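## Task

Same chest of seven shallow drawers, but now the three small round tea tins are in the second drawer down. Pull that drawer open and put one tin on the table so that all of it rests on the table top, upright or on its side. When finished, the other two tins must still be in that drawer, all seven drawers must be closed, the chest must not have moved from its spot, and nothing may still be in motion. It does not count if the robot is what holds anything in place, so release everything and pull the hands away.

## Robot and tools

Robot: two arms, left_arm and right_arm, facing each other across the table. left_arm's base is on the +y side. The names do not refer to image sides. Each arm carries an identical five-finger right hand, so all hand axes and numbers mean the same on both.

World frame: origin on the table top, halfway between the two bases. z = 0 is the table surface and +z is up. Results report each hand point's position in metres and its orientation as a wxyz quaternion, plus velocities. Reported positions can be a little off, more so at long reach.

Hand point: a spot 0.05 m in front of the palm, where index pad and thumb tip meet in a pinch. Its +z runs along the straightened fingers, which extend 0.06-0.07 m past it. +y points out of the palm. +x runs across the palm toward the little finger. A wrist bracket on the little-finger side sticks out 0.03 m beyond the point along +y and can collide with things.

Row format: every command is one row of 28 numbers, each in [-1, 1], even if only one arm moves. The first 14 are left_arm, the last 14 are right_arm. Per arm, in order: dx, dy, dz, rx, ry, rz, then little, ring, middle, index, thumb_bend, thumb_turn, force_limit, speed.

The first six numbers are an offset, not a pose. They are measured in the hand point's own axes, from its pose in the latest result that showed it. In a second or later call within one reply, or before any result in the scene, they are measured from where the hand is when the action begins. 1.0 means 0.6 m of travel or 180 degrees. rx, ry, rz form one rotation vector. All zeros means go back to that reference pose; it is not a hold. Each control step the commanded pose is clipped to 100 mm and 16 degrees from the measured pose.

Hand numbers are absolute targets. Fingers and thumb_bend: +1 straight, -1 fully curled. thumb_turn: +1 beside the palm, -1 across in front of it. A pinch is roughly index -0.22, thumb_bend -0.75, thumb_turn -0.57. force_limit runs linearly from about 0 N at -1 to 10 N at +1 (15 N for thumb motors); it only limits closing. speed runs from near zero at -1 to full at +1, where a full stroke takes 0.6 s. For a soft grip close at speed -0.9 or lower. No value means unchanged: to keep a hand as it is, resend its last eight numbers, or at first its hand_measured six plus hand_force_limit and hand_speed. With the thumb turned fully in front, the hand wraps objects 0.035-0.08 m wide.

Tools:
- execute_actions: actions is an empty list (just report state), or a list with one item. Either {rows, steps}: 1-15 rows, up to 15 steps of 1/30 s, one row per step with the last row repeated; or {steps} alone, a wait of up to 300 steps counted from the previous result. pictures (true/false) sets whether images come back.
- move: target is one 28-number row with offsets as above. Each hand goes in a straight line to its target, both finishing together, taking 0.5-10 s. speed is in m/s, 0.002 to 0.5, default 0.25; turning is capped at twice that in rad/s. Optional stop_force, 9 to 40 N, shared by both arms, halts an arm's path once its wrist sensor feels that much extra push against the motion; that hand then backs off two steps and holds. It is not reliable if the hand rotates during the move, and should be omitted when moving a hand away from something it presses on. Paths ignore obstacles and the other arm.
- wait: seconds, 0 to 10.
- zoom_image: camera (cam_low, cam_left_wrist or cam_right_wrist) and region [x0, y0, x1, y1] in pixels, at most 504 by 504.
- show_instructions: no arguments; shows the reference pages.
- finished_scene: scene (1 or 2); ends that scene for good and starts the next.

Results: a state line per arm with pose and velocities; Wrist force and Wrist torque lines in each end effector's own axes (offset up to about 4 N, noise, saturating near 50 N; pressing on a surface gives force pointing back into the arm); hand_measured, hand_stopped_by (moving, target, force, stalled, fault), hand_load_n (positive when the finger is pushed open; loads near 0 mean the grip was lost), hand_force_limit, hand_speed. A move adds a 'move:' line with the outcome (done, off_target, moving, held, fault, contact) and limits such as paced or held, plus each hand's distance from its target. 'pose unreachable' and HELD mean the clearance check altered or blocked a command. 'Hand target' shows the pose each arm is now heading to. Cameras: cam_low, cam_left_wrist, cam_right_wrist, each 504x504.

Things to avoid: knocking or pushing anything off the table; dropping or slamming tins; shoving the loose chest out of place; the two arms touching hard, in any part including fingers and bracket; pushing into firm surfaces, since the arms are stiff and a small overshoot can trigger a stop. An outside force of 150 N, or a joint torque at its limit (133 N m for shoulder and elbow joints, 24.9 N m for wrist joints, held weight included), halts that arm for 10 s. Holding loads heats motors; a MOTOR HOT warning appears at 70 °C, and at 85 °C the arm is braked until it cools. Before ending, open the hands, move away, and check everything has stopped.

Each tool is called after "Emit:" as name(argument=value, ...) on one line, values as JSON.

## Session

Emit:
execute_actions(actions=[])

Scene clock: 0.00 s of 6600.00 s.
left_arm: end_effector_position=(+0.2764, +0.4312, +0.4769) hand_measured=(+1.000, +1.000, +1.000, +1.000, +1.000, +1.000) hand_load_n=(+0.0, +0.0, +0.0, +0.0, +0.0, +0.0) hand_stopped_by=(target, target, target, target, target, target) hand_force_limit=0.00 hand_speed=-0.80 end_effector_quat_wxyz=(+0.017, +0.387, +0.922, +0.004) end_effector_velocity=(+0.000, -0.001, -0.001) end_effector_angular_velocity=(+0.001, +0.001, -0.000) | right_arm: end_effector_position=(+0.0996, -0.2673, +0.4782) hand_measured=(+1.000, +1.000, +1.000, +1.000, +1.000, +1.000) hand_load_n=(+0.0, +0.0, +0.0, +0.0, +0.0, +0.0) hand_stopped_by=(target, target, target, target, target, target) hand_force_limit=0.00 hand_speed=-0.80 end_effector_quat_wxyz=(-0.009, -0.386, +0.922, -0.005) end_effector_velocity=(-0.000, +0.000, +0.002) end_effector_angular_velocity=(+0.003, -0.004, +0.002)
Joint positions: left_arm=[ 0.575 -1.744  1.363  1.931  1.543 -1.903] | right_arm=[-1.169 -1.733  1.354  1.969  1.579 -1.915]
Joint velocities: left_arm=[-0.     0.002  0.001 -0.001  0.     0.   ] | right_arm=[ 0.    -0.    -0.005  0.001 -0.001 -0.002]
Wrist force (N, on the end effector, along its own x y z axes, offset not removed): no reading
Wrist torque (N m, same axes, about the end effector's origin, offset not removed): no reading
Hand target (left_arm): +0.276, +0.431, +0.477; +0.017, +0.387, +0.922, +0.004
Hand target (right_arm): +0.100, -0.267, +0.478; -0.009, -0.386, +0.922, -0.005
camera_calibration (this result's frames):
cam_left_wrist: T_world_to_cam=[[0.755427, 0.655225, -0.00322031, -0.489767], [0.533665, -0.61241, 0.583228, -0.164859], [0.380174, -0.442305, -0.812302, 0.598751], [0, 0, 0, 1]] pos_world=[0.230333, 0.484777, 0.58094]
cam_right_wrist: T_world_to_cam=[[-0.599814, 0.798511, -0.0510299, 0.310301], [0.684965, 0.545394, 0.483082, -0.142], [0.413577, 0.254805, -0.874087, 0.578908], [0, 0, 0, 1]] pos_world=[0.0439645, -0.317841, 0.590448]

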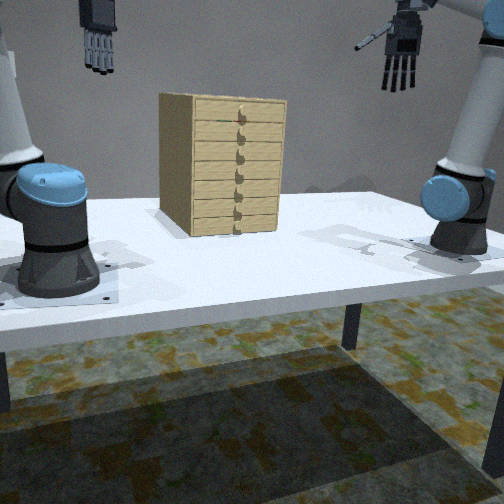

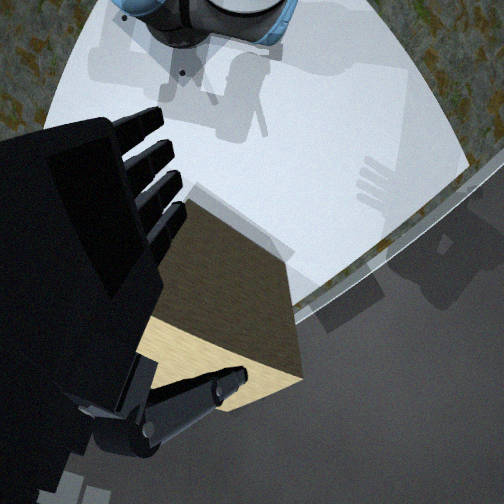

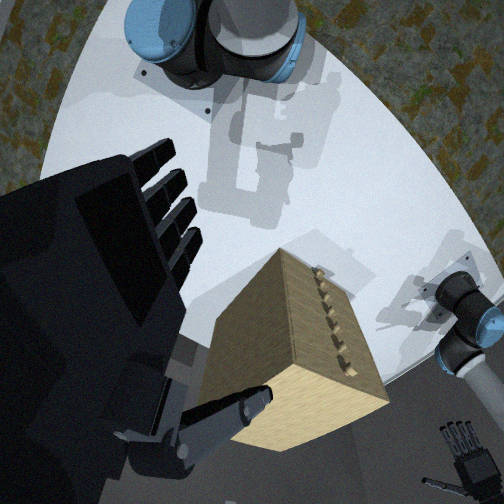

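Emit:
zoom_image(camera="cam_right_wrist", region=[190, 220, 430, 460])

Emit:
zoom_image(camera="cam_left_wrist", region=[130, 170, 370, 410])

Emit:
zoom_image(camera="cam_low", region=[140, 80, 310, 250])

Region (190, 220, 430, 460) of cam_right_wrist's 504x504 image, scaled by 2.100, with more detail than that image has.

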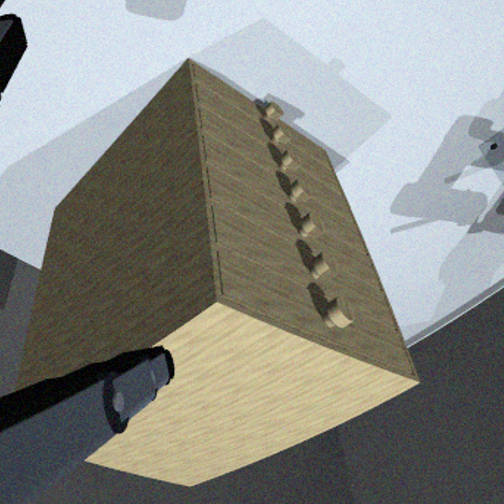

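Region (130, 170, 370, 410) of cam_left_wrist's 504x504 image, scaled by 2.100, with more detail than that image has.

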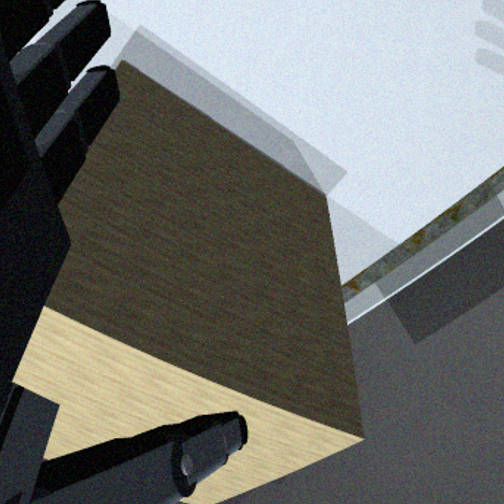

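Region (140, 80, 310, 250) of cam_low's 504x504 image, scaled by 2.965, with more detail than that image has.

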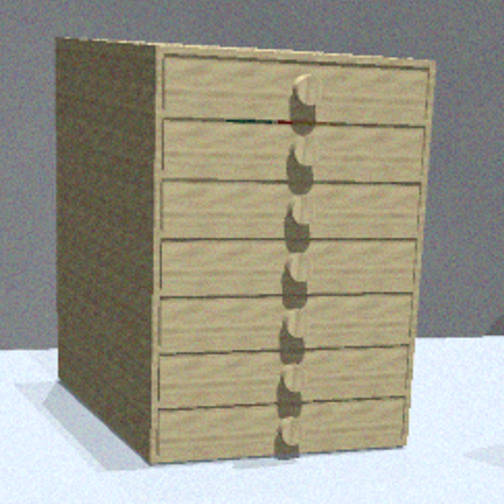

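Emit:
move(target=[-0.3092,-0.5897,0.2967,-0.0016,-0.2652,0.1721, 1,1,1,0.3,-0.4,-0.57,0.0,0.5, -0.5458,0.0775,0.0855,0.0211,-0.1085,-0.2452, -1,-1,-1,-1,-1,1,0.0,0.6], speed=0.3)

Scene clock: 90.10 s of 6600.00 s.
left_arm: end_effector_position=(+0.1586, +0.0504, +0.2968) hand_measured=(+1.000, +1.000, +1.000, +0.300, -0.400, -0.570) hand_load_n=(+0.0, +0.0, +0.0, +0.0, +0.0, +0.0) hand_stopped_by=(target, target, target, target, target, target) hand_force_limit=0.00 hand_speed=0.50 end_effector_quat_wxyz=(+0.382, +0.581, +0.704, -0.146) end_effector_velocity=(+0.000, -0.001, -0.000) end_effector_angular_velocity=(-0.001, -0.002, -0.003) | right_arm: end_effector_position=(+0.2956, -0.0028, +0.4197) hand_measured=(-1.000, -1.000, -1.000, -1.000, -1.000, +1.000) hand_load_n=(+0.0, +0.0, +0.0, +0.0, +0.0, +0.0) hand_stopped_by=(target, target, target, target, target, target) hand_force_limit=0.00 hand_speed=0.60 end_effector_quat_wxyz=(+0.155, -0.698, +0.698, +0.033) end_effector_velocity=(+0.003, +0.001, +0.001) end_effector_angular_velocity=(-0.003, -0.002, +0.001)
Joint positions: left_arm=[-0.284 -1.605  1.875  0.71   0.928 -1.975] | right_arm=[-0.919 -0.877  0.341  1.801  1.479 -2.428]
Joint velocities: left_arm=[ 0.003  0.002 -0.    -0.006  0.001  0.008] | right_arm=[-0.001  0.021 -0.041  0.021  0.003 -0.003]
Wrist force (N, on the end effector, along its own x y z axes, offset not removed): left_arm=[0.0 -0.6 -0.2] | right_arm=[1.7 0.7 -2.4]
Wrist torque (N m, same axes, about the end effector's origin, offset not removed): left_arm=[0.03 -0.06 -0.07] | right_arm=[0.14 -0.18 0.20]
Hand target (left_arm): +0.159, +0.050, +0.297; +0.382, +0.581, +0.703, -0.146
Hand target (right_arm): +0.296, -0.003, +0.420; -0.155, +0.698, -0.698, -0.033
Off the commanded pose (left_arm): 0.001 m, 0 deg.
Off the commanded pose (right_arm): 0.001 m, 0 deg.
After step 90, 84.73 s passed at rest.
move: done
camera_calibration (this result's frames):
cam_left_wrist: T_world_to_cam=[[0.938303, 0.223339, 0.264021, -0.238346], [-0.21258, -0.229673, 0.949769, -0.239917], [0.272759, -0.947296, -0.168025, 0.180123], [0, 0, 0, 1]] pos_world=[0.123509, 0.168759, 0.321059]
cam_right_wrist: T_world_to_cam=[[-0.968586, 0.17896, -0.172672, 0.371975], [0.0000272506, 0.694427, 0.719563, -0.288611], [0.248681, 0.696954, -0.672617, 0.344727], [0, 0, 0, 1]] pos_world=[0.27457, -0.106408, 0.503773]

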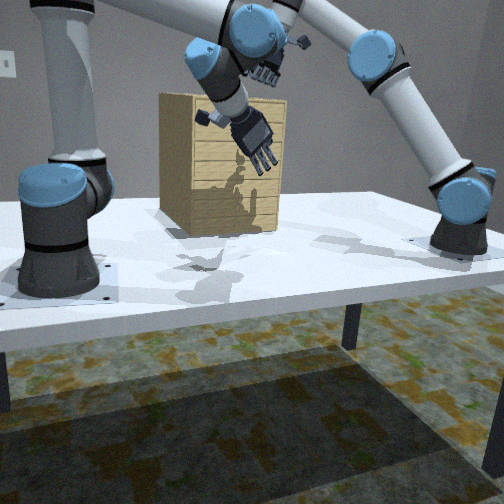

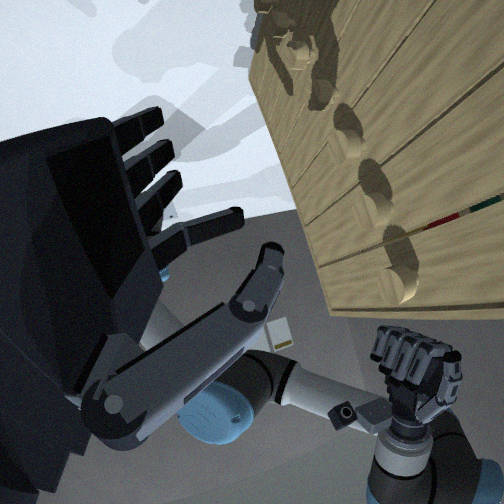

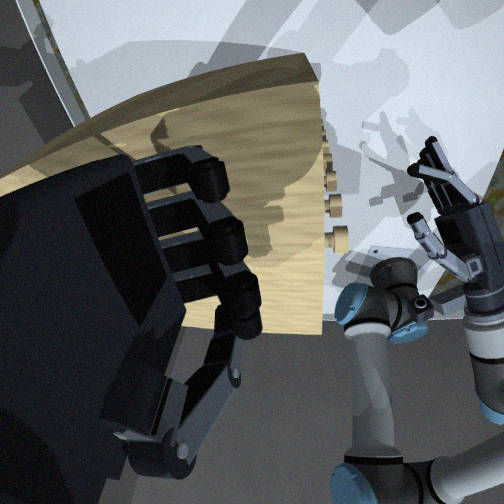

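Emit:
execute_actions(actions=[])

Scene clock: 127.30 s of 6600.00 s.
left_arm: end_effector_position=(+0.1586, +0.0503, +0.2967) hand_measured=(+1.000, +1.000, +1.000, +0.300, -0.400, -0.570) hand_load_n=(+0.0, +0.0, +0.0, +0.0, +0.0, +0.0) hand_stopped_by=(target, target, target, target, target, target) hand_force_limit=0.00 hand_speed=0.50 end_effector_quat_wxyz=(+0.382, +0.581, +0.703, -0.146) end_effector_velocity=(+0.000, +0.000, +0.000) end_effector_angular_velocity=(-0.002, +0.002, +0.002) | right_arm: end_effector_position=(+0.2957, -0.0027, +0.4197) hand_measured=(-1.000, -1.000, -1.000, -1.000, -1.000, +1.000) hand_load_n=(+0.0, +0.0, +0.0, +0.0, +0.0, +0.0) hand_stopped_by=(target, target, target, target, target, target) hand_force_limit=0.00 hand_speed=0.60 end_effector_quat_wxyz=(+0.155, -0.698, +0.698, +0.033) end_effector_velocity=(+0.000, -0.000, +0.000) end_effector_angular_velocity=(+0.000, -0.000, -0.002)
Joint positions: left_arm=[-0.284 -1.605  1.875  0.709  0.928 -1.975] | right_arm=[-0.919 -0.875  0.337  1.803  1.479 -2.428]
Joint velocities: left_arm=[-0.    -0.001 -0.     0.     0.    -0.003] | right_arm=[-0.001 -0.001 -0.     0.001  0.     0.001]
Wrist force (N, on the end effector, along its own x y z axes, offset not removed): left_arm=[-0.8 -0.1 1.0] | right_arm=[-0.6 2.4 -4.0]
Wrist torque (N m, same axes, about the end effector's origin, offset not removed): left_arm=[0.03 0.05 -0.18] | right_arm=[0.61 0.22 0.31]
Hand target (left_arm): +0.159, +0.050, +0.297; +0.382, +0.581, +0.703, -0.146
Hand target (right_arm): +0.296, -0.003, +0.420; -0.155, +0.698, -0.698, -0.033
Off the commanded pose (left_arm): 0.001 m, 0 deg.
Off the commanded pose (right_arm): 0.001 m, 0 deg.
Steps of this call (steps 1 to 90: nothing new was sent; then 34.20 s passed at rest). Readings (end_effector_position | what the end effector reports):
1: left_arm (+0.1586, +0.0504, +0.2967) | right_arm (+0.2957, -0.0028, +0.4197) | left_arm hand_measured=(+1.000, +1.000, +1.000, +0.300, -0.400, -0.570) hand_load_n=(+0.0, +0.0, +0.0, +0.0, +0.0, +0.0) hand_stopped_by=(target, target, target, target, target, target) hand_force_limit=0.00 hand_speed=0.50 | right_arm hand_measured=(-1.000, -1.000, -1.000, -1.000, -1.000, +1.000) hand_load_n=(+0.0, +0.0, +0.0, +0.0, +0.0, +0.0) hand_stopped_by=(target, target, target, target, target, target) hand_force_limit=0.00 hand_speed=0.60
2: left_arm (+0.1586, +0.0503, +0.2967) | right_arm (+0.2957, -0.0027, +0.4197) | left_arm hand_measured=(+1.000, +1.000, +1.000, +0.300, -0.400, -0.570) hand_load_n=(+0.0, +0.0, +0.0, +0.0, +0.0, +0.0) hand_stopped_by=(target, target, target, target, target, target) hand_force_limit=0.00 hand_speed=0.50 | right_arm hand_measured=(-1.000, -1.000, -1.000, -1.000, -1.000, +1.000) hand_load_n=(+0.0, +0.0, +0.0, +0.0, +0.0, +0.0) hand_stopped_by=(target, target, target, target, target, target) hand_force_limit=0.00 hand_speed=0.60
4: left_arm (+0.1586, +0.0503, +0.2967) | right_arm (+0.2957, -0.0027, +0.4197) | left_arm hand_measured=(+1.000, +1.000, +1.000, +0.300, -0.400, -0.570) hand_load_n=(+0.0, +0.0, +0.0, +0.0, +0.0, +0.0) hand_stopped_by=(target, target, target, target, target, target) hand_force_limit=0.00 hand_speed=0.50 | right_arm hand_measured=(-1.000, -1.000, -1.000, -1.000, -1.000, +1.000) hand_load_n=(+0.0, +0.0, +0.0, +0.0, +0.0, +0.0) hand_stopped_by=(target, target, target, target, target, target) hand_force_limit=0.00 hand_speed=0.60
8: left_arm (+0.1586, +0.0503, +0.2967) | right_arm (+0.2957, -0.0027, +0.4197) | left_arm hand_measured=(+1.000, +1.000, +1.000, +0.300, -0.400, -0.570) hand_load_n=(+0.0, +0.0, +0.0, +0.0, +0.0, +0.0) hand_stopped_by=(target, target, target, target, target, target) hand_force_limit=0.00 hand_speed=0.50 | right_arm hand_measured=(-1.000, -1.000, -1.000, -1.000, -1.000, +1.000) hand_load_n=(+0.0, +0.0, +0.0, +0.0, +0.0, +0.0) hand_stopped_by=(target, target, target, target, target, target) hand_force_limit=0.00 hand_speed=0.60
90: the state above
camera_calibration (this result's frames):
cam_left_wrist: T_world_to_cam=[[0.938333, 0.223163, 0.264063, -0.238312], [-0.212726, -0.229421, 0.949797, -0.239888], [0.272541, -0.947399, -0.167801, 0.179918], [0, 0, 0, 1]] pos_world=[0.123551, 0.168601, 0.320965]
cam_right_wrist: T_world_to_cam=[[-0.968666, 0.178566, -0.172626, 0.37207], [-0.000084197, 0.694812, 0.719192, -0.288553], [0.248366, 0.696671, -0.673026, 0.344926], [0, 0, 0, 1]] pos_world=[0.27472, -0.106249, 0.503898]

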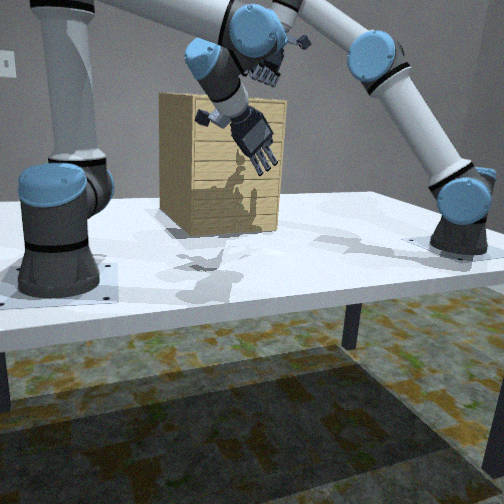

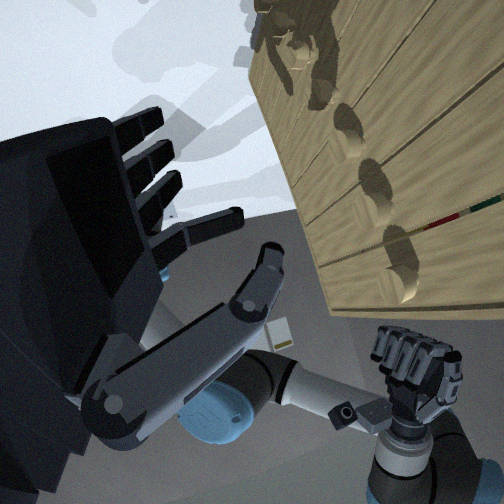

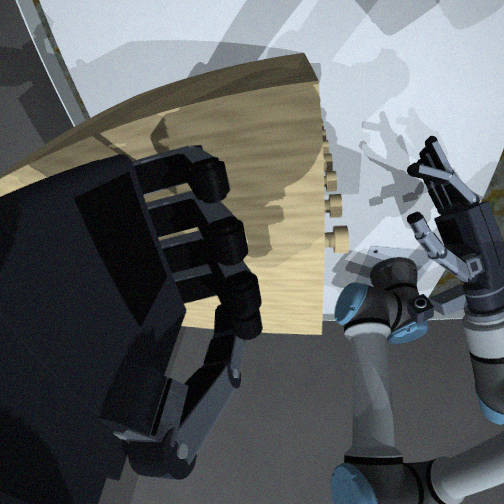

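Emit:
move(target=[0,0,0,0,0,0,1,1,1,0.3,-0.4,-0.57,0.0,0.5, 0.0175,0.0114,0.0633,0,0,0,-1,-1,-1,-1,-1,1,0.0,0.6], speed=0.014, stop_force=15)

Emit:
zoom_image(camera="cam_left_wrist", region=[300, 100, 460, 320])

Scene clock: 134.03 s of 6600.00 s.
left_arm: end_effector_position=(+0.1586, +0.0503, +0.2967) hand_measured=(+1.000, +1.000, +1.000, +0.300, -0.400, -0.570) hand_load_n=(+0.0, +0.0, +0.0, +0.0, +0.0, +0.0) hand_stopped_by=(target, target, target, target, target, target) hand_force_limit=0.00 hand_speed=0.50 end_effector_quat_wxyz=(+0.382, +0.581, +0.703, -0.146) end_effector_velocity=(+0.000, +0.000, -0.001) end_effector_angular_velocity=(+0.002, -0.001, +0.001) | right_arm: end_effector_position=(+0.2957, -0.0027, +0.3850) hand_measured=(-1.002, -1.000, -1.000, -1.000, -1.000, +1.000) hand_load_n=(-7.5, +0.0, +0.0, +0.0, +0.0, +0.0) hand_stopped_by=(target, target, target, target, target, target) hand_force_limit=0.00 hand_speed=0.60 end_effector_quat_wxyz=(+0.155, -0.698, +0.698, +0.033) end_effector_velocity=(+0.001, -0.000, +0.003) end_effector_angular_velocity=(-0.001, +0.001, -0.001)
Joint positions: left_arm=[-0.284 -1.605  1.875  0.709  0.928 -1.975] | right_arm=[-0.918 -0.956  0.578  1.644  1.479 -2.428]
Joint velocities: left_arm=[-0.     0.001  0.     0.001 -0.    -0.001] | right_arm=[-0.001  0.007 -0.021  0.015  0.    -0.   ]
Wrist force (N, on the end effector, along its own x y z axes, offset not removed): left_arm=[-0.4 -0.6 0.1] | right_arm=[-7.5 -8.0 -26.3]
Wrist torque (N m, same axes, about the end effector's origin, offset not removed): left_arm=[0.03 -0.10 -0.12] | right_arm=[0.85 1.53 -0.70]
Hand target (left_arm): +0.159, +0.050, +0.297; +0.382, +0.581, +0.703, -0.146
Hand target (right_arm): +0.296, -0.003, +0.385; -0.155, +0.698, -0.698, -0.033
Off the commanded pose (left_arm): 0.000 m, 0 deg.
Off the commanded pose (right_arm): 0.005 m, 0 deg.
After step 90, 0.87 s passed at rest.
move: contact (right_arm)
camera_calibration (this result's frames):
cam_left_wrist: T_world_to_cam=[[0.938333, 0.223163, 0.264063, -0.238312], [-0.212726, -0.229421, 0.949797, -0.239888], [0.272541, -0.947399, -0.167801, 0.179918], [0, 0, 0, 1]] pos_world=[0.123551, 0.168601, 0.320965]
cam_right_wrist: T_world_to_cam=[[-0.968662, 0.178493, -0.172727, 0.366082], [-0.000206893, 0.694824, 0.71918, -0.263574], [0.248383, 0.696678, -0.673012, 0.32156], [0, 0, 0, 1]] pos_world=[0.274685, -0.10623, 0.469203]

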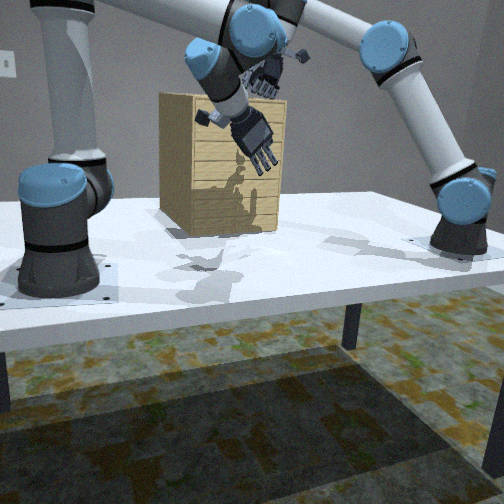

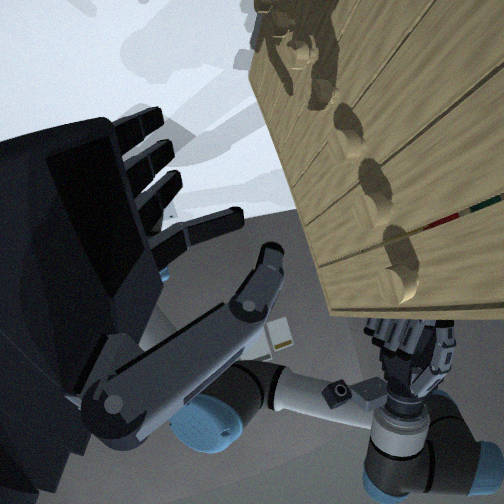

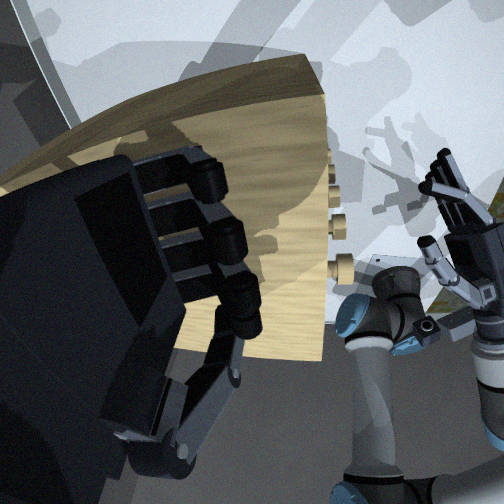

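Region (300, 100, 460, 320) of cam_left_wrist's 504x504 image, scaled by 2.291, with more detail than that image has; it fills the left 367 columns of this view, and the rest is white.

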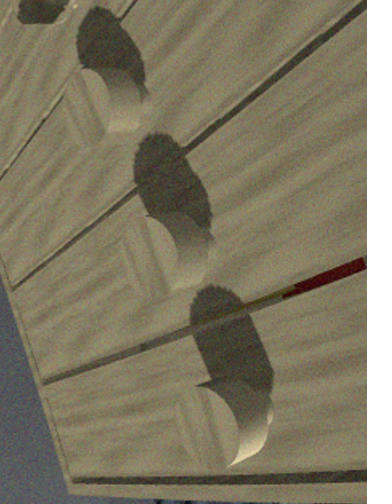

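Emit:
move(target=[-0.0017,0.0688,0.0137,0,0,0,1,1,1,0.3,-0.4,-0.57,0.0,0.5, 0,0,0,0,0,0,-1,-1,-1,-1,-1,1,0.0,0.6], speed=0.06)

Emit:
zoom_image(camera="cam_left_wrist", region=[220, 130, 440, 350])

Scene clock: 157.40 s of 6600.00 s.
left_arm: end_effector_position=(+0.1998, +0.0558, +0.3020) hand_measured=(+1.000, +1.000, +1.000, +0.300, -0.400, -0.570) hand_load_n=(+0.0, +0.0, +0.0, +0.0, +0.0, +0.0) hand_stopped_by=(target, target, target, target, target, target) hand_force_limit=0.00 hand_speed=0.50 end_effector_quat_wxyz=(+0.383, +0.581, +0.703, -0.146) end_effector_velocity=(+0.002, +0.000, +0.000) end_effector_angular_velocity=(+0.001, +0.000, -0.002) | right_arm: end_effector_position=(+0.2957, -0.0027, +0.3850) hand_measured=(-1.000, -1.000, -1.000, -1.000, -1.000, +1.000) hand_load_n=(-7.0, +0.0, +0.0, +0.0, +0.0, +0.0) hand_stopped_by=(target, target, target, target, target, target) hand_force_limit=0.00 hand_speed=0.60 end_effector_quat_wxyz=(+0.155, -0.698, +0.698, +0.033) end_effector_velocity=(+0.000, -0.000, +0.000) end_effector_angular_velocity=(+0.001, +0.000, -0.002)
Joint positions: left_arm=[-0.152 -1.626  1.866  0.666  1.005 -1.845] | right_arm=[-0.918 -0.956  0.578  1.644  1.479 -2.428]
Joint velocities: left_arm=[ 0.008 -0.001 -0.001 -0.002  0.006  0.009] | right_arm=[-0.001 -0.    -0.001  0.    -0.     0.001]
Wrist force (N, on the end effector, along its own x y z axes, offset not removed): left_arm=[-0.1 1.5 -0.1] | right_arm=[-7.2 -7.3 -24.4]
Wrist torque (N m, same axes, about the end effector's origin, offset not removed): left_arm=[0.41 -0.04 -0.06] | right_arm=[1.16 1.50 -0.59]
Hand target (left_arm): +0.200, +0.056, +0.302; +0.383, +0.581, +0.703, -0.146
Hand target (right_arm): +0.296, -0.003, +0.385; -0.155, +0.698, -0.698, -0.033
Off the commanded pose (left_arm): 0.000 m, 0 deg.
Off the commanded pose (right_arm): 0.000 m, 0 deg.
After step 90, 19.27 s passed at rest.
move: done
camera_calibration (this result's frames):
cam_left_wrist: T_world_to_cam=[[0.93822, 0.223272, 0.264374, -0.279718], [-0.213054, -0.229308, 0.949751, -0.23478], [0.272676, -0.9474, -0.167572, 0.174678], [0, 0, 0, 1]] pos_world=[0.164786, 0.174106, 0.326204]
cam_right_wrist: T_world_to_cam=[[-0.968662, 0.178492, -0.172724, 0.36608], [-0.000210161, 0.694811, 0.719193, -0.263585], [0.248381, 0.696691, -0.672999, 0.321559], [0, 0, 0, 1]] pos_world=[0.274684, -0.106228, 0.469209]

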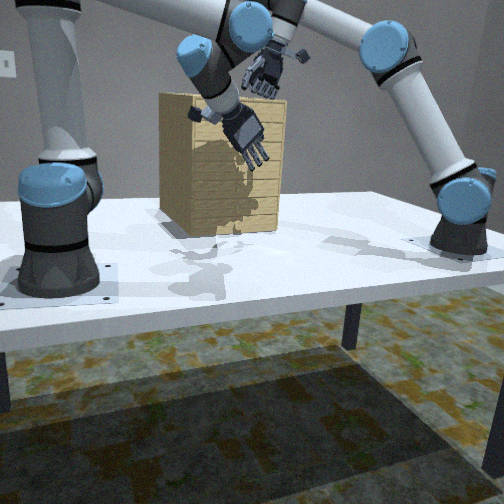

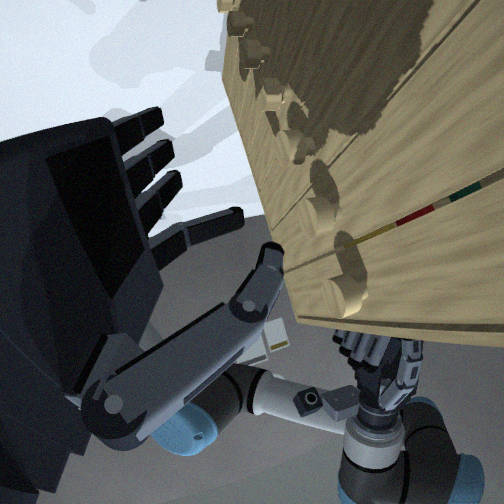

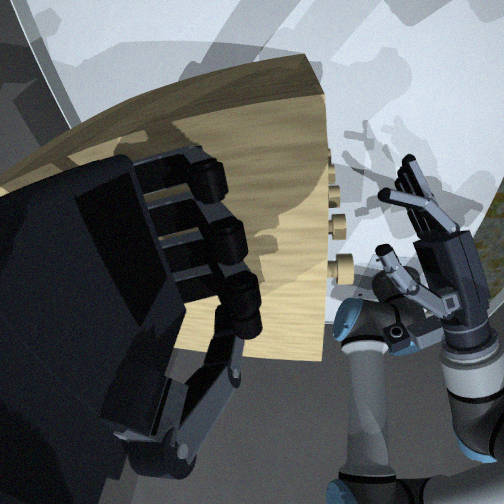

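Region (220, 130, 440, 350) of cam_left_wrist's 504x504 image, scaled by 2.291, with more detail than that image has.

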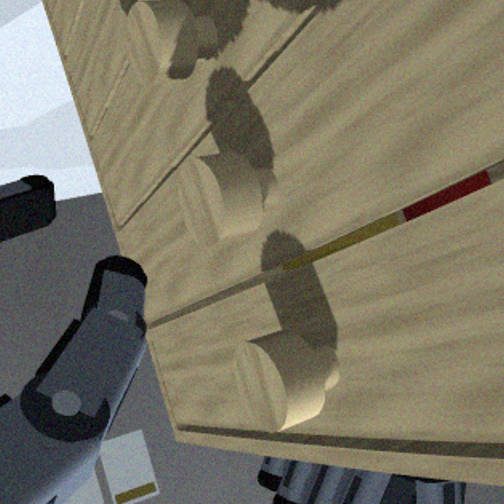

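Emit:
move(target=[-0.0015,0.0472,0.0163,0,0,0,1,1,1,0.3,-0.4,-0.57,0.0,0.5, 0,0,0,0,0,0,-1,-1,-1,-1,-1,1,0.0,0.6], speed=0.03, stop_force=9)

Emit:
zoom_image(camera="cam_left_wrist", region=[180, 130, 400, 350])

Scene clock: 177.10 s of 6600.00 s.
left_arm: end_effector_position=(+0.2296, +0.0567, +0.3030) hand_measured=(+1.000, +1.000, +1.000, +0.300, -0.400, -0.570) hand_load_n=(+0.0, +0.0, +0.0, +0.0, +0.0, +0.0) hand_stopped_by=(target, target, target, target, target, target) hand_force_limit=0.00 hand_speed=0.50 end_effector_quat_wxyz=(+0.383, +0.581, +0.703, -0.146) end_effector_velocity=(+0.002, +0.000, +0.000) end_effector_angular_velocity=(-0.001, -0.000, +0.001) | right_arm: end_effector_position=(+0.2957, -0.0027, +0.3850) hand_measured=(-1.000, -1.000, -1.000, -1.000, -1.000, +1.000) hand_load_n=(-7.0, +0.0, +0.0, +0.0, +0.0, +0.0) hand_stopped_by=(target, target, target, target, target, target) hand_force_limit=0.00 hand_speed=0.60 end_effector_quat_wxyz=(+0.155, -0.698, +0.698, +0.033) end_effector_velocity=(+0.000, -0.000, +0.001) end_effector_angular_velocity=(+0.001, -0.002, +0.002)
Joint positions: left_arm=[-0.05  -1.622  1.85   0.631  1.07  -1.754] | right_arm=[-0.918 -0.956  0.578  1.644  1.479 -2.428]
Joint velocities: left_arm=[ 0.008  0.001 -0.001 -0.003  0.004  0.006] | right_arm=[-0.001  0.    -0.002  0.    -0.001 -0.002]
Wrist force (N, on the end effector, along its own x y z axes, offset not removed): left_arm=[1.2 -1.1 0.5] | right_arm=[-8.6 -10.4 -26.2]
Wrist torque (N m, same axes, about the end effector's origin, offset not removed): left_arm=[-0.03 -0.20 -0.05] | right_arm=[0.65 1.58 -0.85]
Hand target (left_arm): +0.230, +0.057, +0.303; +0.383, +0.581, +0.703, -0.146
Hand target (right_arm): +0.296, -0.003, +0.385; -0.155, +0.698, -0.698, -0.033
Off the commanded pose (left_arm): 0.000 m, 0 deg.
Off the commanded pose (right_arm): 0.000 m, 0 deg.
After step 90, 15.37 s passed at rest.
move: done
camera_calibration (this result's frames):
cam_left_wrist: T_world_to_cam=[[0.938134, 0.223338, 0.264622, -0.308199], [-0.21331, -0.22925, 0.949707, -0.229111], [0.272771, -0.947399, -0.167427, 0.167572], [0, 0, 0, 1]] pos_world=[0.194551, 0.175067, 0.3272]
cam_right_wrist: T_world_to_cam=[[-0.968664, 0.178491, -0.172717, 0.366076], [-0.000203981, 0.694816, 0.719187, -0.26358], [0.248375, 0.696686, -0.673007, 0.321561], [0, 0, 0, 1]] pos_world=[0.274684, -0.106228, 0.469204]

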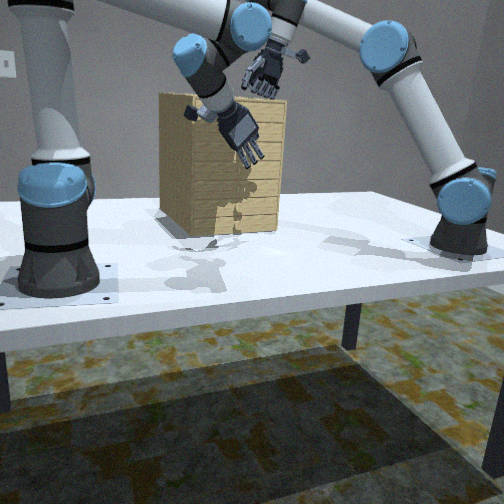

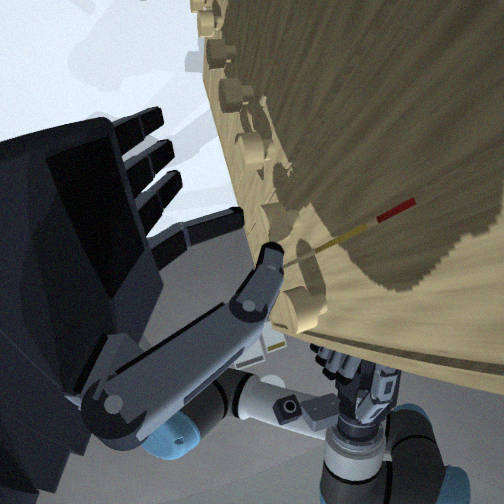

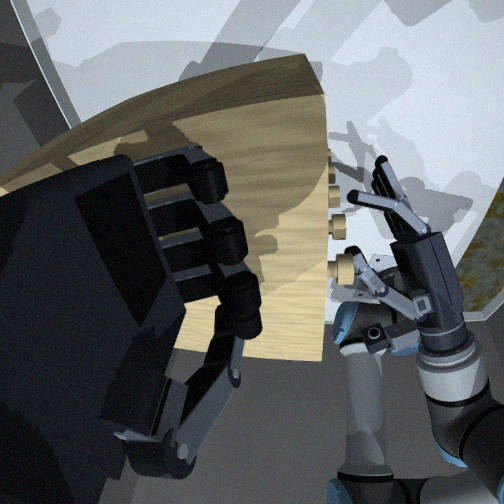

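Region (180, 130, 400, 350) of cam_left_wrist's 504x504 image, scaled by 2.291, with more detail than that image has.

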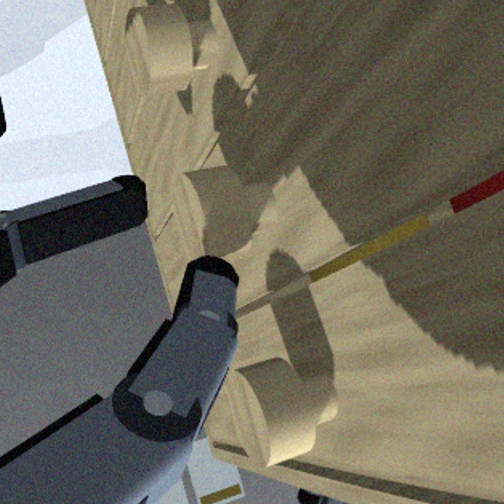

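Emit:
move(target=[-0.0005,0.0305,0.0108,0,0,0,1,1,1,0.3,-0.4,-0.57,0.0,0.5, 0,0,0,0,0,0,-1,-1,-1,-1,-1,1,0.0,0.6], speed=0.015, stop_force=9)

Emit:
zoom_image(camera="cam_left_wrist", region=[160, 130, 380, 350])

Emit:
zoom_image(camera="cam_right_wrist", region=[280, 140, 440, 320])

Scene clock: 205.93 s of 6600.00 s.
left_arm: end_effector_position=(+0.2488, +0.0574, +0.3033) hand_measured=(+1.000, +1.000, +1.000, +0.300, -0.400, -0.570) hand_load_n=(+0.0, +0.0, +0.0, +0.0, +0.0, +0.0) hand_stopped_by=(target, target, target, target, target, target) hand_force_limit=0.00 hand_speed=0.50 end_effector_quat_wxyz=(+0.383, +0.581, +0.703, -0.146) end_effector_velocity=(+0.002, -0.000, -0.000) end_effector_angular_velocity=(+0.001, +0.001, -0.000) | right_arm: end_effector_position=(+0.2957, -0.0027, +0.3850) hand_measured=(-1.000, -1.000, -1.000, -1.000, -1.000, +1.000) hand_load_n=(-7.0, +0.0, +0.0, +0.0, +0.0, +0.0) hand_stopped_by=(target, target, target, target, target, target) hand_force_limit=0.00 hand_speed=0.60 end_effector_quat_wxyz=(+0.155, -0.698, +0.698, +0.033) end_effector_velocity=(-0.001, +0.001, +0.000) end_effector_angular_velocity=(+0.001, +0.000, -0.000)
Joint positions: left_arm=[ 0.016 -1.615  1.838  0.611  1.113 -1.698] | right_arm=[-0.918 -0.956  0.578  1.644  1.479 -2.428]
Joint velocities: left_arm=[ 0.007  0.002 -0.002 -0.002  0.005  0.005] | right_arm=[ 0.002  0.    -0.001  0.001 -0.     0.003]
Wrist force (N, on the end effector, along its own x y z axes, offset not removed): left_arm=[-0.8 -0.6 -0.2] | right_arm=[-9.9 -9.6 -27.2]
Wrist torque (N m, same axes, about the end effector's origin, offset not removed): left_arm=[-0.02 0.01 -0.18] | right_arm=[0.70 2.00 -0.75]
Hand target (left_arm): +0.249, +0.057, +0.303; +0.383, +0.581, +0.703, -0.146
Hand target (right_arm): +0.296, -0.003, +0.385; -0.155, +0.698, -0.698, -0.033
Off the commanded pose (left_arm): 0.000 m, 0 deg.
Off the commanded pose (right_arm): 0.000 m, 0 deg.
After step 90, 24.30 s passed at rest.
move: done
camera_calibration (this result's frames):
cam_left_wrist: T_world_to_cam=[[0.938078, 0.223378, 0.264787, -0.326521], [-0.213476, -0.229229, 0.949675, -0.225128], [0.272833, -0.947395, -0.167349, 0.163025], [0, 0, 0, 1]] pos_world=[0.213765, 0.175781, 0.327539]
cam_right_wrist: T_world_to_cam=[[-0.968663, 0.178492, -0.172723, 0.36608], [-0.000209502, 0.694811, 0.719192, -0.263584], [0.24838, 0.696691, -0.673, 0.321558], [0, 0, 0, 1]] pos_world=[0.274684, -0.106228, 0.469206]

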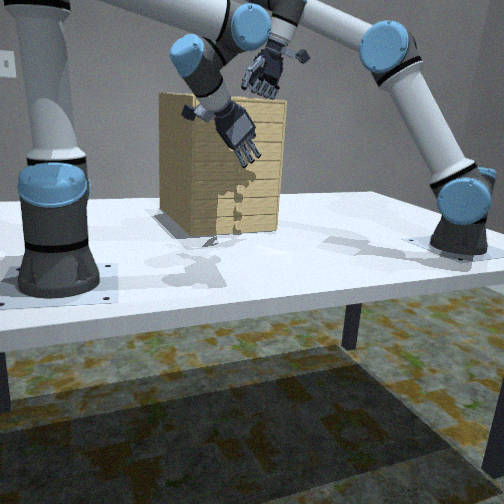

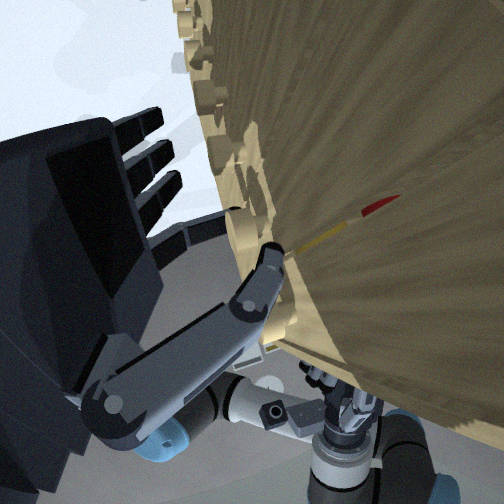

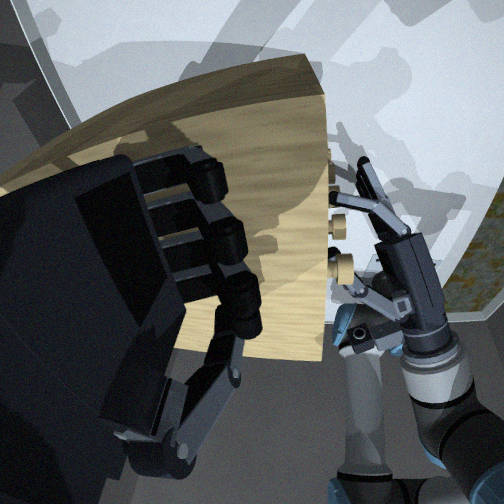

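Region (160, 130, 380, 350) of cam_left_wrist's 504x504 image, scaled by 2.291, with more detail than that image has.

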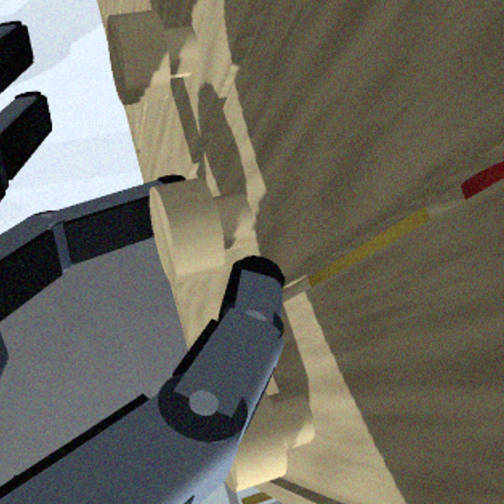

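Region (280, 140, 440, 320) of cam_right_wrist's 504x504 image, scaled by 2.800, with more detail than that image has.

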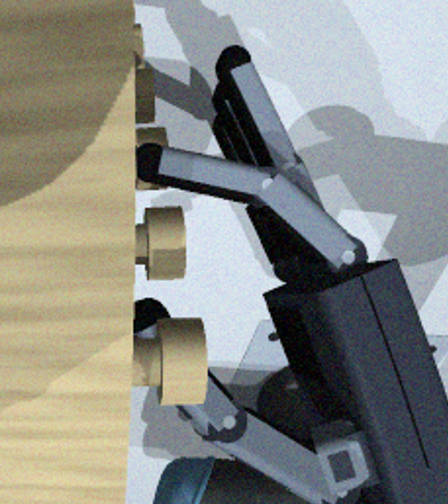

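Emit:
execute_actions(actions=[{"rows": [[0,0,0,0,0,0,1,1,1,-0.3,-0.7,-0.57,0.2,-0.6, 0,0,0,0,0,0,-1,-1,-1,-1,-1,1,0.0,0.6]], "steps": 15}], pictures=false)

Emit:
wait(seconds=1.5)

Scene clock: 209.33 s of 6600.00 s.
left_arm: end_effector_position=(+0.2488, +0.0574, +0.3033) hand_measured=(+1.000, +1.000, +1.000, +0.128, -0.568, -0.570) hand_load_n=(+0.0, +0.0, +0.0, +9.5, +0.0, +0.0) hand_stopped_by=(target, target, target, force, moving, target) hand_force_limit=0.20 hand_speed=-0.60 end_effector_quat_wxyz=(+0.383, +0.581, +0.703, -0.146) end_effector_velocity=(-0.000, +0.000, -0.000) end_effector_angular_velocity=(+0.001, +0.001, +0.000) | right_arm: end_effector_position=(+0.2957, -0.0027, +0.3850) hand_measured=(-1.000, -1.000, -1.000, -1.000, -1.000, +1.000) hand_load_n=(-7.0, +0.0, +0.0, +0.0, +0.0, +0.0) hand_stopped_by=(target, target, target, target, target, target) hand_force_limit=0.00 hand_speed=0.60 end_effector_quat_wxyz=(+0.155, -0.698, +0.698, +0.033) end_effector_velocity=(-0.000, +0.000, +0.001) end_effector_angular_velocity=(+0.001, +0.000, -0.001)
Joint positions: left_arm=[ 0.016 -1.615  1.838  0.611  1.113 -1.698] | right_arm=[-0.918 -0.956  0.578  1.644  1.479 -2.428]
Joint velocities: left_arm=[-0.    -0.     0.001  0.001  0.001 -0.001] | right_arm=[ 0.001 -0.    -0.001  0.001 -0.     0.002]
Wrist force (N, on the end effector, along its own x y z axes, offset not removed): left_arm=[-3.8 -3.9 11.9] | right_arm=[-10.5 -9.9 -26.4]
Wrist torque (N m, same axes, about the end effector's origin, offset not removed): left_arm=[0.04 -0.12 -0.18] | right_arm=[0.80 1.77 -0.73]
Hand target (left_arm): +0.249, +0.057, +0.303; +0.383, +0.581, +0.703, -0.146
Hand target (right_arm): +0.296, -0.003, +0.385; -0.155, +0.698, -0.698, -0.033
Off the commanded pose (left_arm): 0.000 m, 0 deg.
Off the commanded pose (right_arm): 0.000 m, 0 deg.
Steps of this call (steps 1 to 87: nothing new was sent; steps 88 to 102: all 15 steps of this action). Readings (end_effector_position | what the end effector reports):
88: left_arm (+0.2490, +0.0574, +0.3033) | right_arm (+0.2957, -0.0027, +0.3850) | left_arm hand_measured=(+1.000, +1.000, +1.000, +0.300, -0.400, -0.570) hand_load_n=(+0.0, +0.0, +0.0, +0.0, +0.0, +0.0) hand_stopped_by=(target, target, target, moving, moving, target) hand_force_limit=0.20 hand_speed=-0.60 | right_arm hand_measured=(-1.000, -1.000, -1.000, -1.000, -1.000, +1.000) hand_load_n=(-7.0, +0.0, +0.0, +0.0, +0.0, +0.0) hand_stopped_by=(target, target, target, target, target, target) hand_force_limit=0.00 hand_speed=0.60
89: left_arm (+0.2490, +0.0574, +0.3033) | right_arm (+0.2957, -0.0027, +0.3850) | left_arm hand_measured=(+1.000, +1.000, +1.000, +0.300, -0.400, -0.570) hand_load_n=(+0.0, +0.0, +0.0, +0.0, +0.0, +0.0) hand_stopped_by=(target, target, target, moving, moving, target) hand_force_limit=0.20 hand_speed=-0.60 | right_arm hand_measured=(-1.000, -1.000, -1.000, -1.000, -1.000, +1.000) hand_load_n=(-7.0, +0.0, +0.0, +0.0, +0.0, +0.0) hand_stopped_by=(target, target, target, target, target, target) hand_force_limit=0.00 hand_speed=0.60
91: left_arm (+0.2489, +0.0574, +0.3033) | right_arm (+0.2957, -0.0027, +0.3850) | left_arm hand_measured=(+1.000, +1.000, +1.000, +0.280, -0.412, -0.570) hand_load_n=(+0.0, +0.0, +0.0, +0.0, +0.0, +0.0) hand_stopped_by=(target, target, target, moving, moving, target) hand_force_limit=0.20 hand_speed=-0.60 | right_arm hand_measured=(-1.000, -1.000, -1.000, -1.000, -1.000, +1.000) hand_load_n=(-7.0, +0.0, +0.0, +0.0, +0.0, +0.0) hand_stopped_by=(target, target, target, target, target, target) hand_force_limit=0.00 hand_speed=0.60
95: left_arm (+0.2489, +0.0574, +0.3034) | right_arm (+0.2957, -0.0027, +0.3850) | left_arm hand_measured=(+1.000, +1.000, +1.000, +0.192, -0.468, -0.570) hand_load_n=(+0.0, +0.0, +0.0, +0.0, +0.0, +0.0) hand_stopped_by=(target, target, target, moving, moving, target) hand_force_limit=0.20 hand_speed=-0.60 | right_arm hand_measured=(-1.000, -1.000, -1.000, -1.000, -1.000, +1.000) hand_load_n=(-7.0, +0.0, +0.0, +0.0, +0.0, +0.0) hand_stopped_by=(target, target, target, target, target, target) hand_force_limit=0.00 hand_speed=0.60
102: the state above

Scene clock: 210.83 s of 6600.00 s.
left_arm: end_effector_position=(+0.2488, +0.0574, +0.3033) hand_measured=(+1.000, +1.000, +1.000, +0.128, -0.696, -0.570) hand_load_n=(+0.0, +0.0, +0.0, +10.5, +2.0, +0.0) hand_stopped_by=(target, target, target, force, target, target) hand_force_limit=0.20 hand_speed=-0.60 end_effector_quat_wxyz=(+0.383, +0.581, +0.703, -0.146) end_effector_velocity=(+0.000, +0.000, -0.000) end_effector_angular_velocity=(+0.002, +0.000, -0.000) | right_arm: end_effector_position=(+0.2957, -0.0027, +0.3850) hand_measured=(-1.000, -1.000, -1.000, -1.000, -1.000, +1.000) hand_load_n=(-7.0, +0.0, +0.0, +0.0, +0.0, +0.0) hand_stopped_by=(target, target, target, target, target, target) hand_force_limit=0.00 hand_speed=0.60 end_effector_quat_wxyz=(+0.155, -0.698, +0.698, +0.033) end_effector_velocity=(+0.001, -0.000, +0.000) end_effector_angular_velocity=(+0.002, -0.000, -0.002)
Joint positions: left_arm=[ 0.016 -1.615  1.838  0.611  1.113 -1.698] | right_arm=[-0.918 -0.956  0.578  1.644  1.479 -2.428]
Joint velocities: left_arm=[ 0.     0.    -0.     0.002  0.001 -0.   ] | right_arm=[-0.002  0.    -0.001 -0.    -0.001  0.   ]
Wrist force (N, on the end effector, along its own x y z axes, offset not removed): left_arm=[-4.1 -4.5 11.0] | right_arm=[-7.2 -6.6 -24.8]
Wrist torque (N m, same axes, about the end effector's origin, offset not removed): left_arm=[-0.16 -0.10 -0.28] | right_arm=[1.06 1.44 -0.46]
Hand target (left_arm): +0.249, +0.057, +0.303; +0.383, +0.581, +0.703, -0.146
Hand target (right_arm): +0.296, -0.003, +0.385; -0.155, +0.698, -0.698, -0.033
Off the commanded pose (left_arm): 0.000 m, 0 deg.
Off the commanded pose (right_arm): 0.000 m, 0 deg.
Steps of this call (steps 1 to 45: nothing new was sent). Readings (end_effector_position | what the end effector reports):
1: left_arm (+0.2488, +0.0574, +0.3033) | right_arm (+0.2957, -0.0027, +0.3850) | left_arm hand_measured=(+1.000, +1.000, +1.000, +0.128, -0.582, -0.570) hand_load_n=(+0.0, +0.0, +0.0, +9.5, +0.0, +0.0) hand_stopped_by=(target, target, target, force, moving, target) hand_force_limit=0.20 hand_speed=-0.60 | right_arm hand_measured=(-1.000, -1.000, -1.000, -1.000, -1.000, +1.000) hand_load_n=(-7.0, +0.0, +0.0, +0.0, +0.0, +0.0) hand_stopped_by=(target, target, target, target, target, target) hand_force_limit=0.00 hand_speed=0.60
2: left_arm (+0.2488, +0.0574, +0.3033) | right_arm (+0.2957, -0.0027, +0.3850) | left_arm hand_measured=(+1.000, +1.000, +1.000, +0.128, -0.596, -0.570) hand_load_n=(+0.0, +0.0, +0.0, +9.5, +0.0, +0.0) hand_stopped_by=(target, target, target, force, moving, target) hand_force_limit=0.20 hand_speed=-0.60 | right_arm hand_measured=(-1.000, -1.000, -1.000, -1.000, -1.000, +1.000) hand_load_n=(-7.0, +0.0, +0.0, +0.0, +0.0, +0.0) hand_stopped_by=(target, target, target, target, target, target) hand_force_limit=0.00 hand_speed=0.60
4: left_arm (+0.2488, +0.0574, +0.3033) | right_arm (+0.2957, -0.0027, +0.3850) | left_arm hand_measured=(+1.000, +1.000, +1.000, +0.128, -0.624, -0.570) hand_load_n=(+0.0, +0.0, +0.0, +9.5, +0.0, +0.0) hand_stopped_by=(target, target, target, force, moving, target) hand_force_limit=0.20 hand_speed=-0.60 | right_arm hand_measured=(-1.000, -1.000, -1.000, -1.000, -1.000, +1.000) hand_load_n=(-7.0, +0.0, +0.0, +0.0, +0.0, +0.0) hand_stopped_by=(target, target, target, target, target, target) hand_force_limit=0.00 hand_speed=0.60
8: left_arm (+0.2488, +0.0574, +0.3033) | right_arm (+0.2957, -0.0027, +0.3850) | left_arm hand_measured=(+1.000, +1.000, +1.000, +0.128, -0.678, -0.570) hand_load_n=(+0.0, +0.0, +0.0, +10.0, +0.5, +0.0) hand_stopped_by=(target, target, target, force, moving, target) hand_force_limit=0.20 hand_speed=-0.60 | right_arm hand_measured=(-1.000, -1.000, -1.000, -1.000, -1.000, +1.000) hand_load_n=(-7.0, +0.0, +0.0, +0.0, +0.0, +0.0) hand_stopped_by=(target, target, target, target, target, target) hand_force_limit=0.00 hand_speed=0.60
45: the state above
camera_calibration (this result's frames):
cam_left_wrist: T_world_to_cam=[[0.938072, 0.223386, 0.264801, -0.326529], [-0.213486, -0.22924, 0.94967, -0.225123], [0.272846, -0.94739, -0.167354, 0.163026], [0, 0, 0, 1]] pos_world=[0.213766, 0.175784, 0.32754]
cam_right_wrist: T_world_to_cam=[[-0.968663, 0.178492, -0.172724, 0.36608], [-0.000209808, 0.694811, 0.719192, -0.263583], [0.24838, 0.696691, -0.673, 0.321558], [0, 0, 0, 1]] pos_world=[0.274684, -0.106228, 0.469206]

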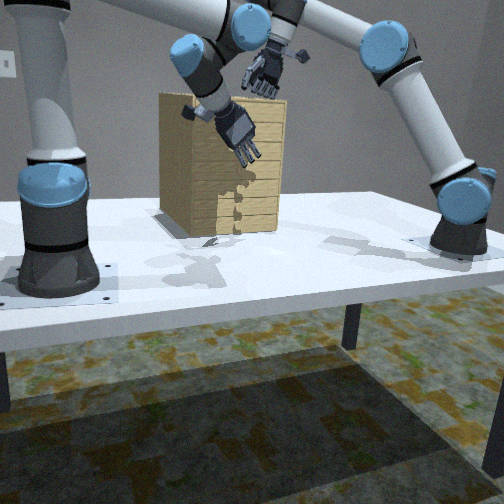

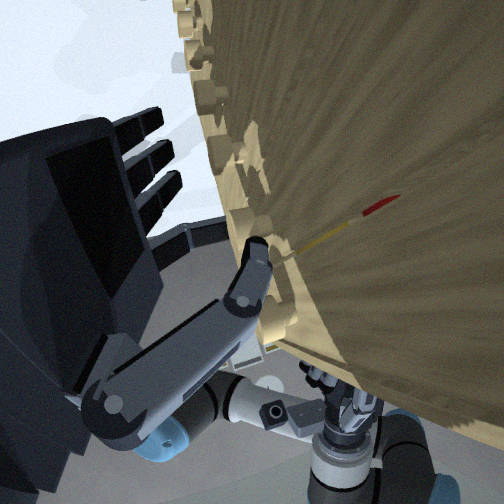

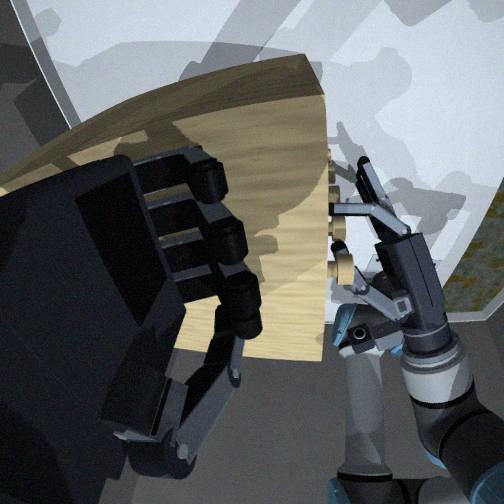

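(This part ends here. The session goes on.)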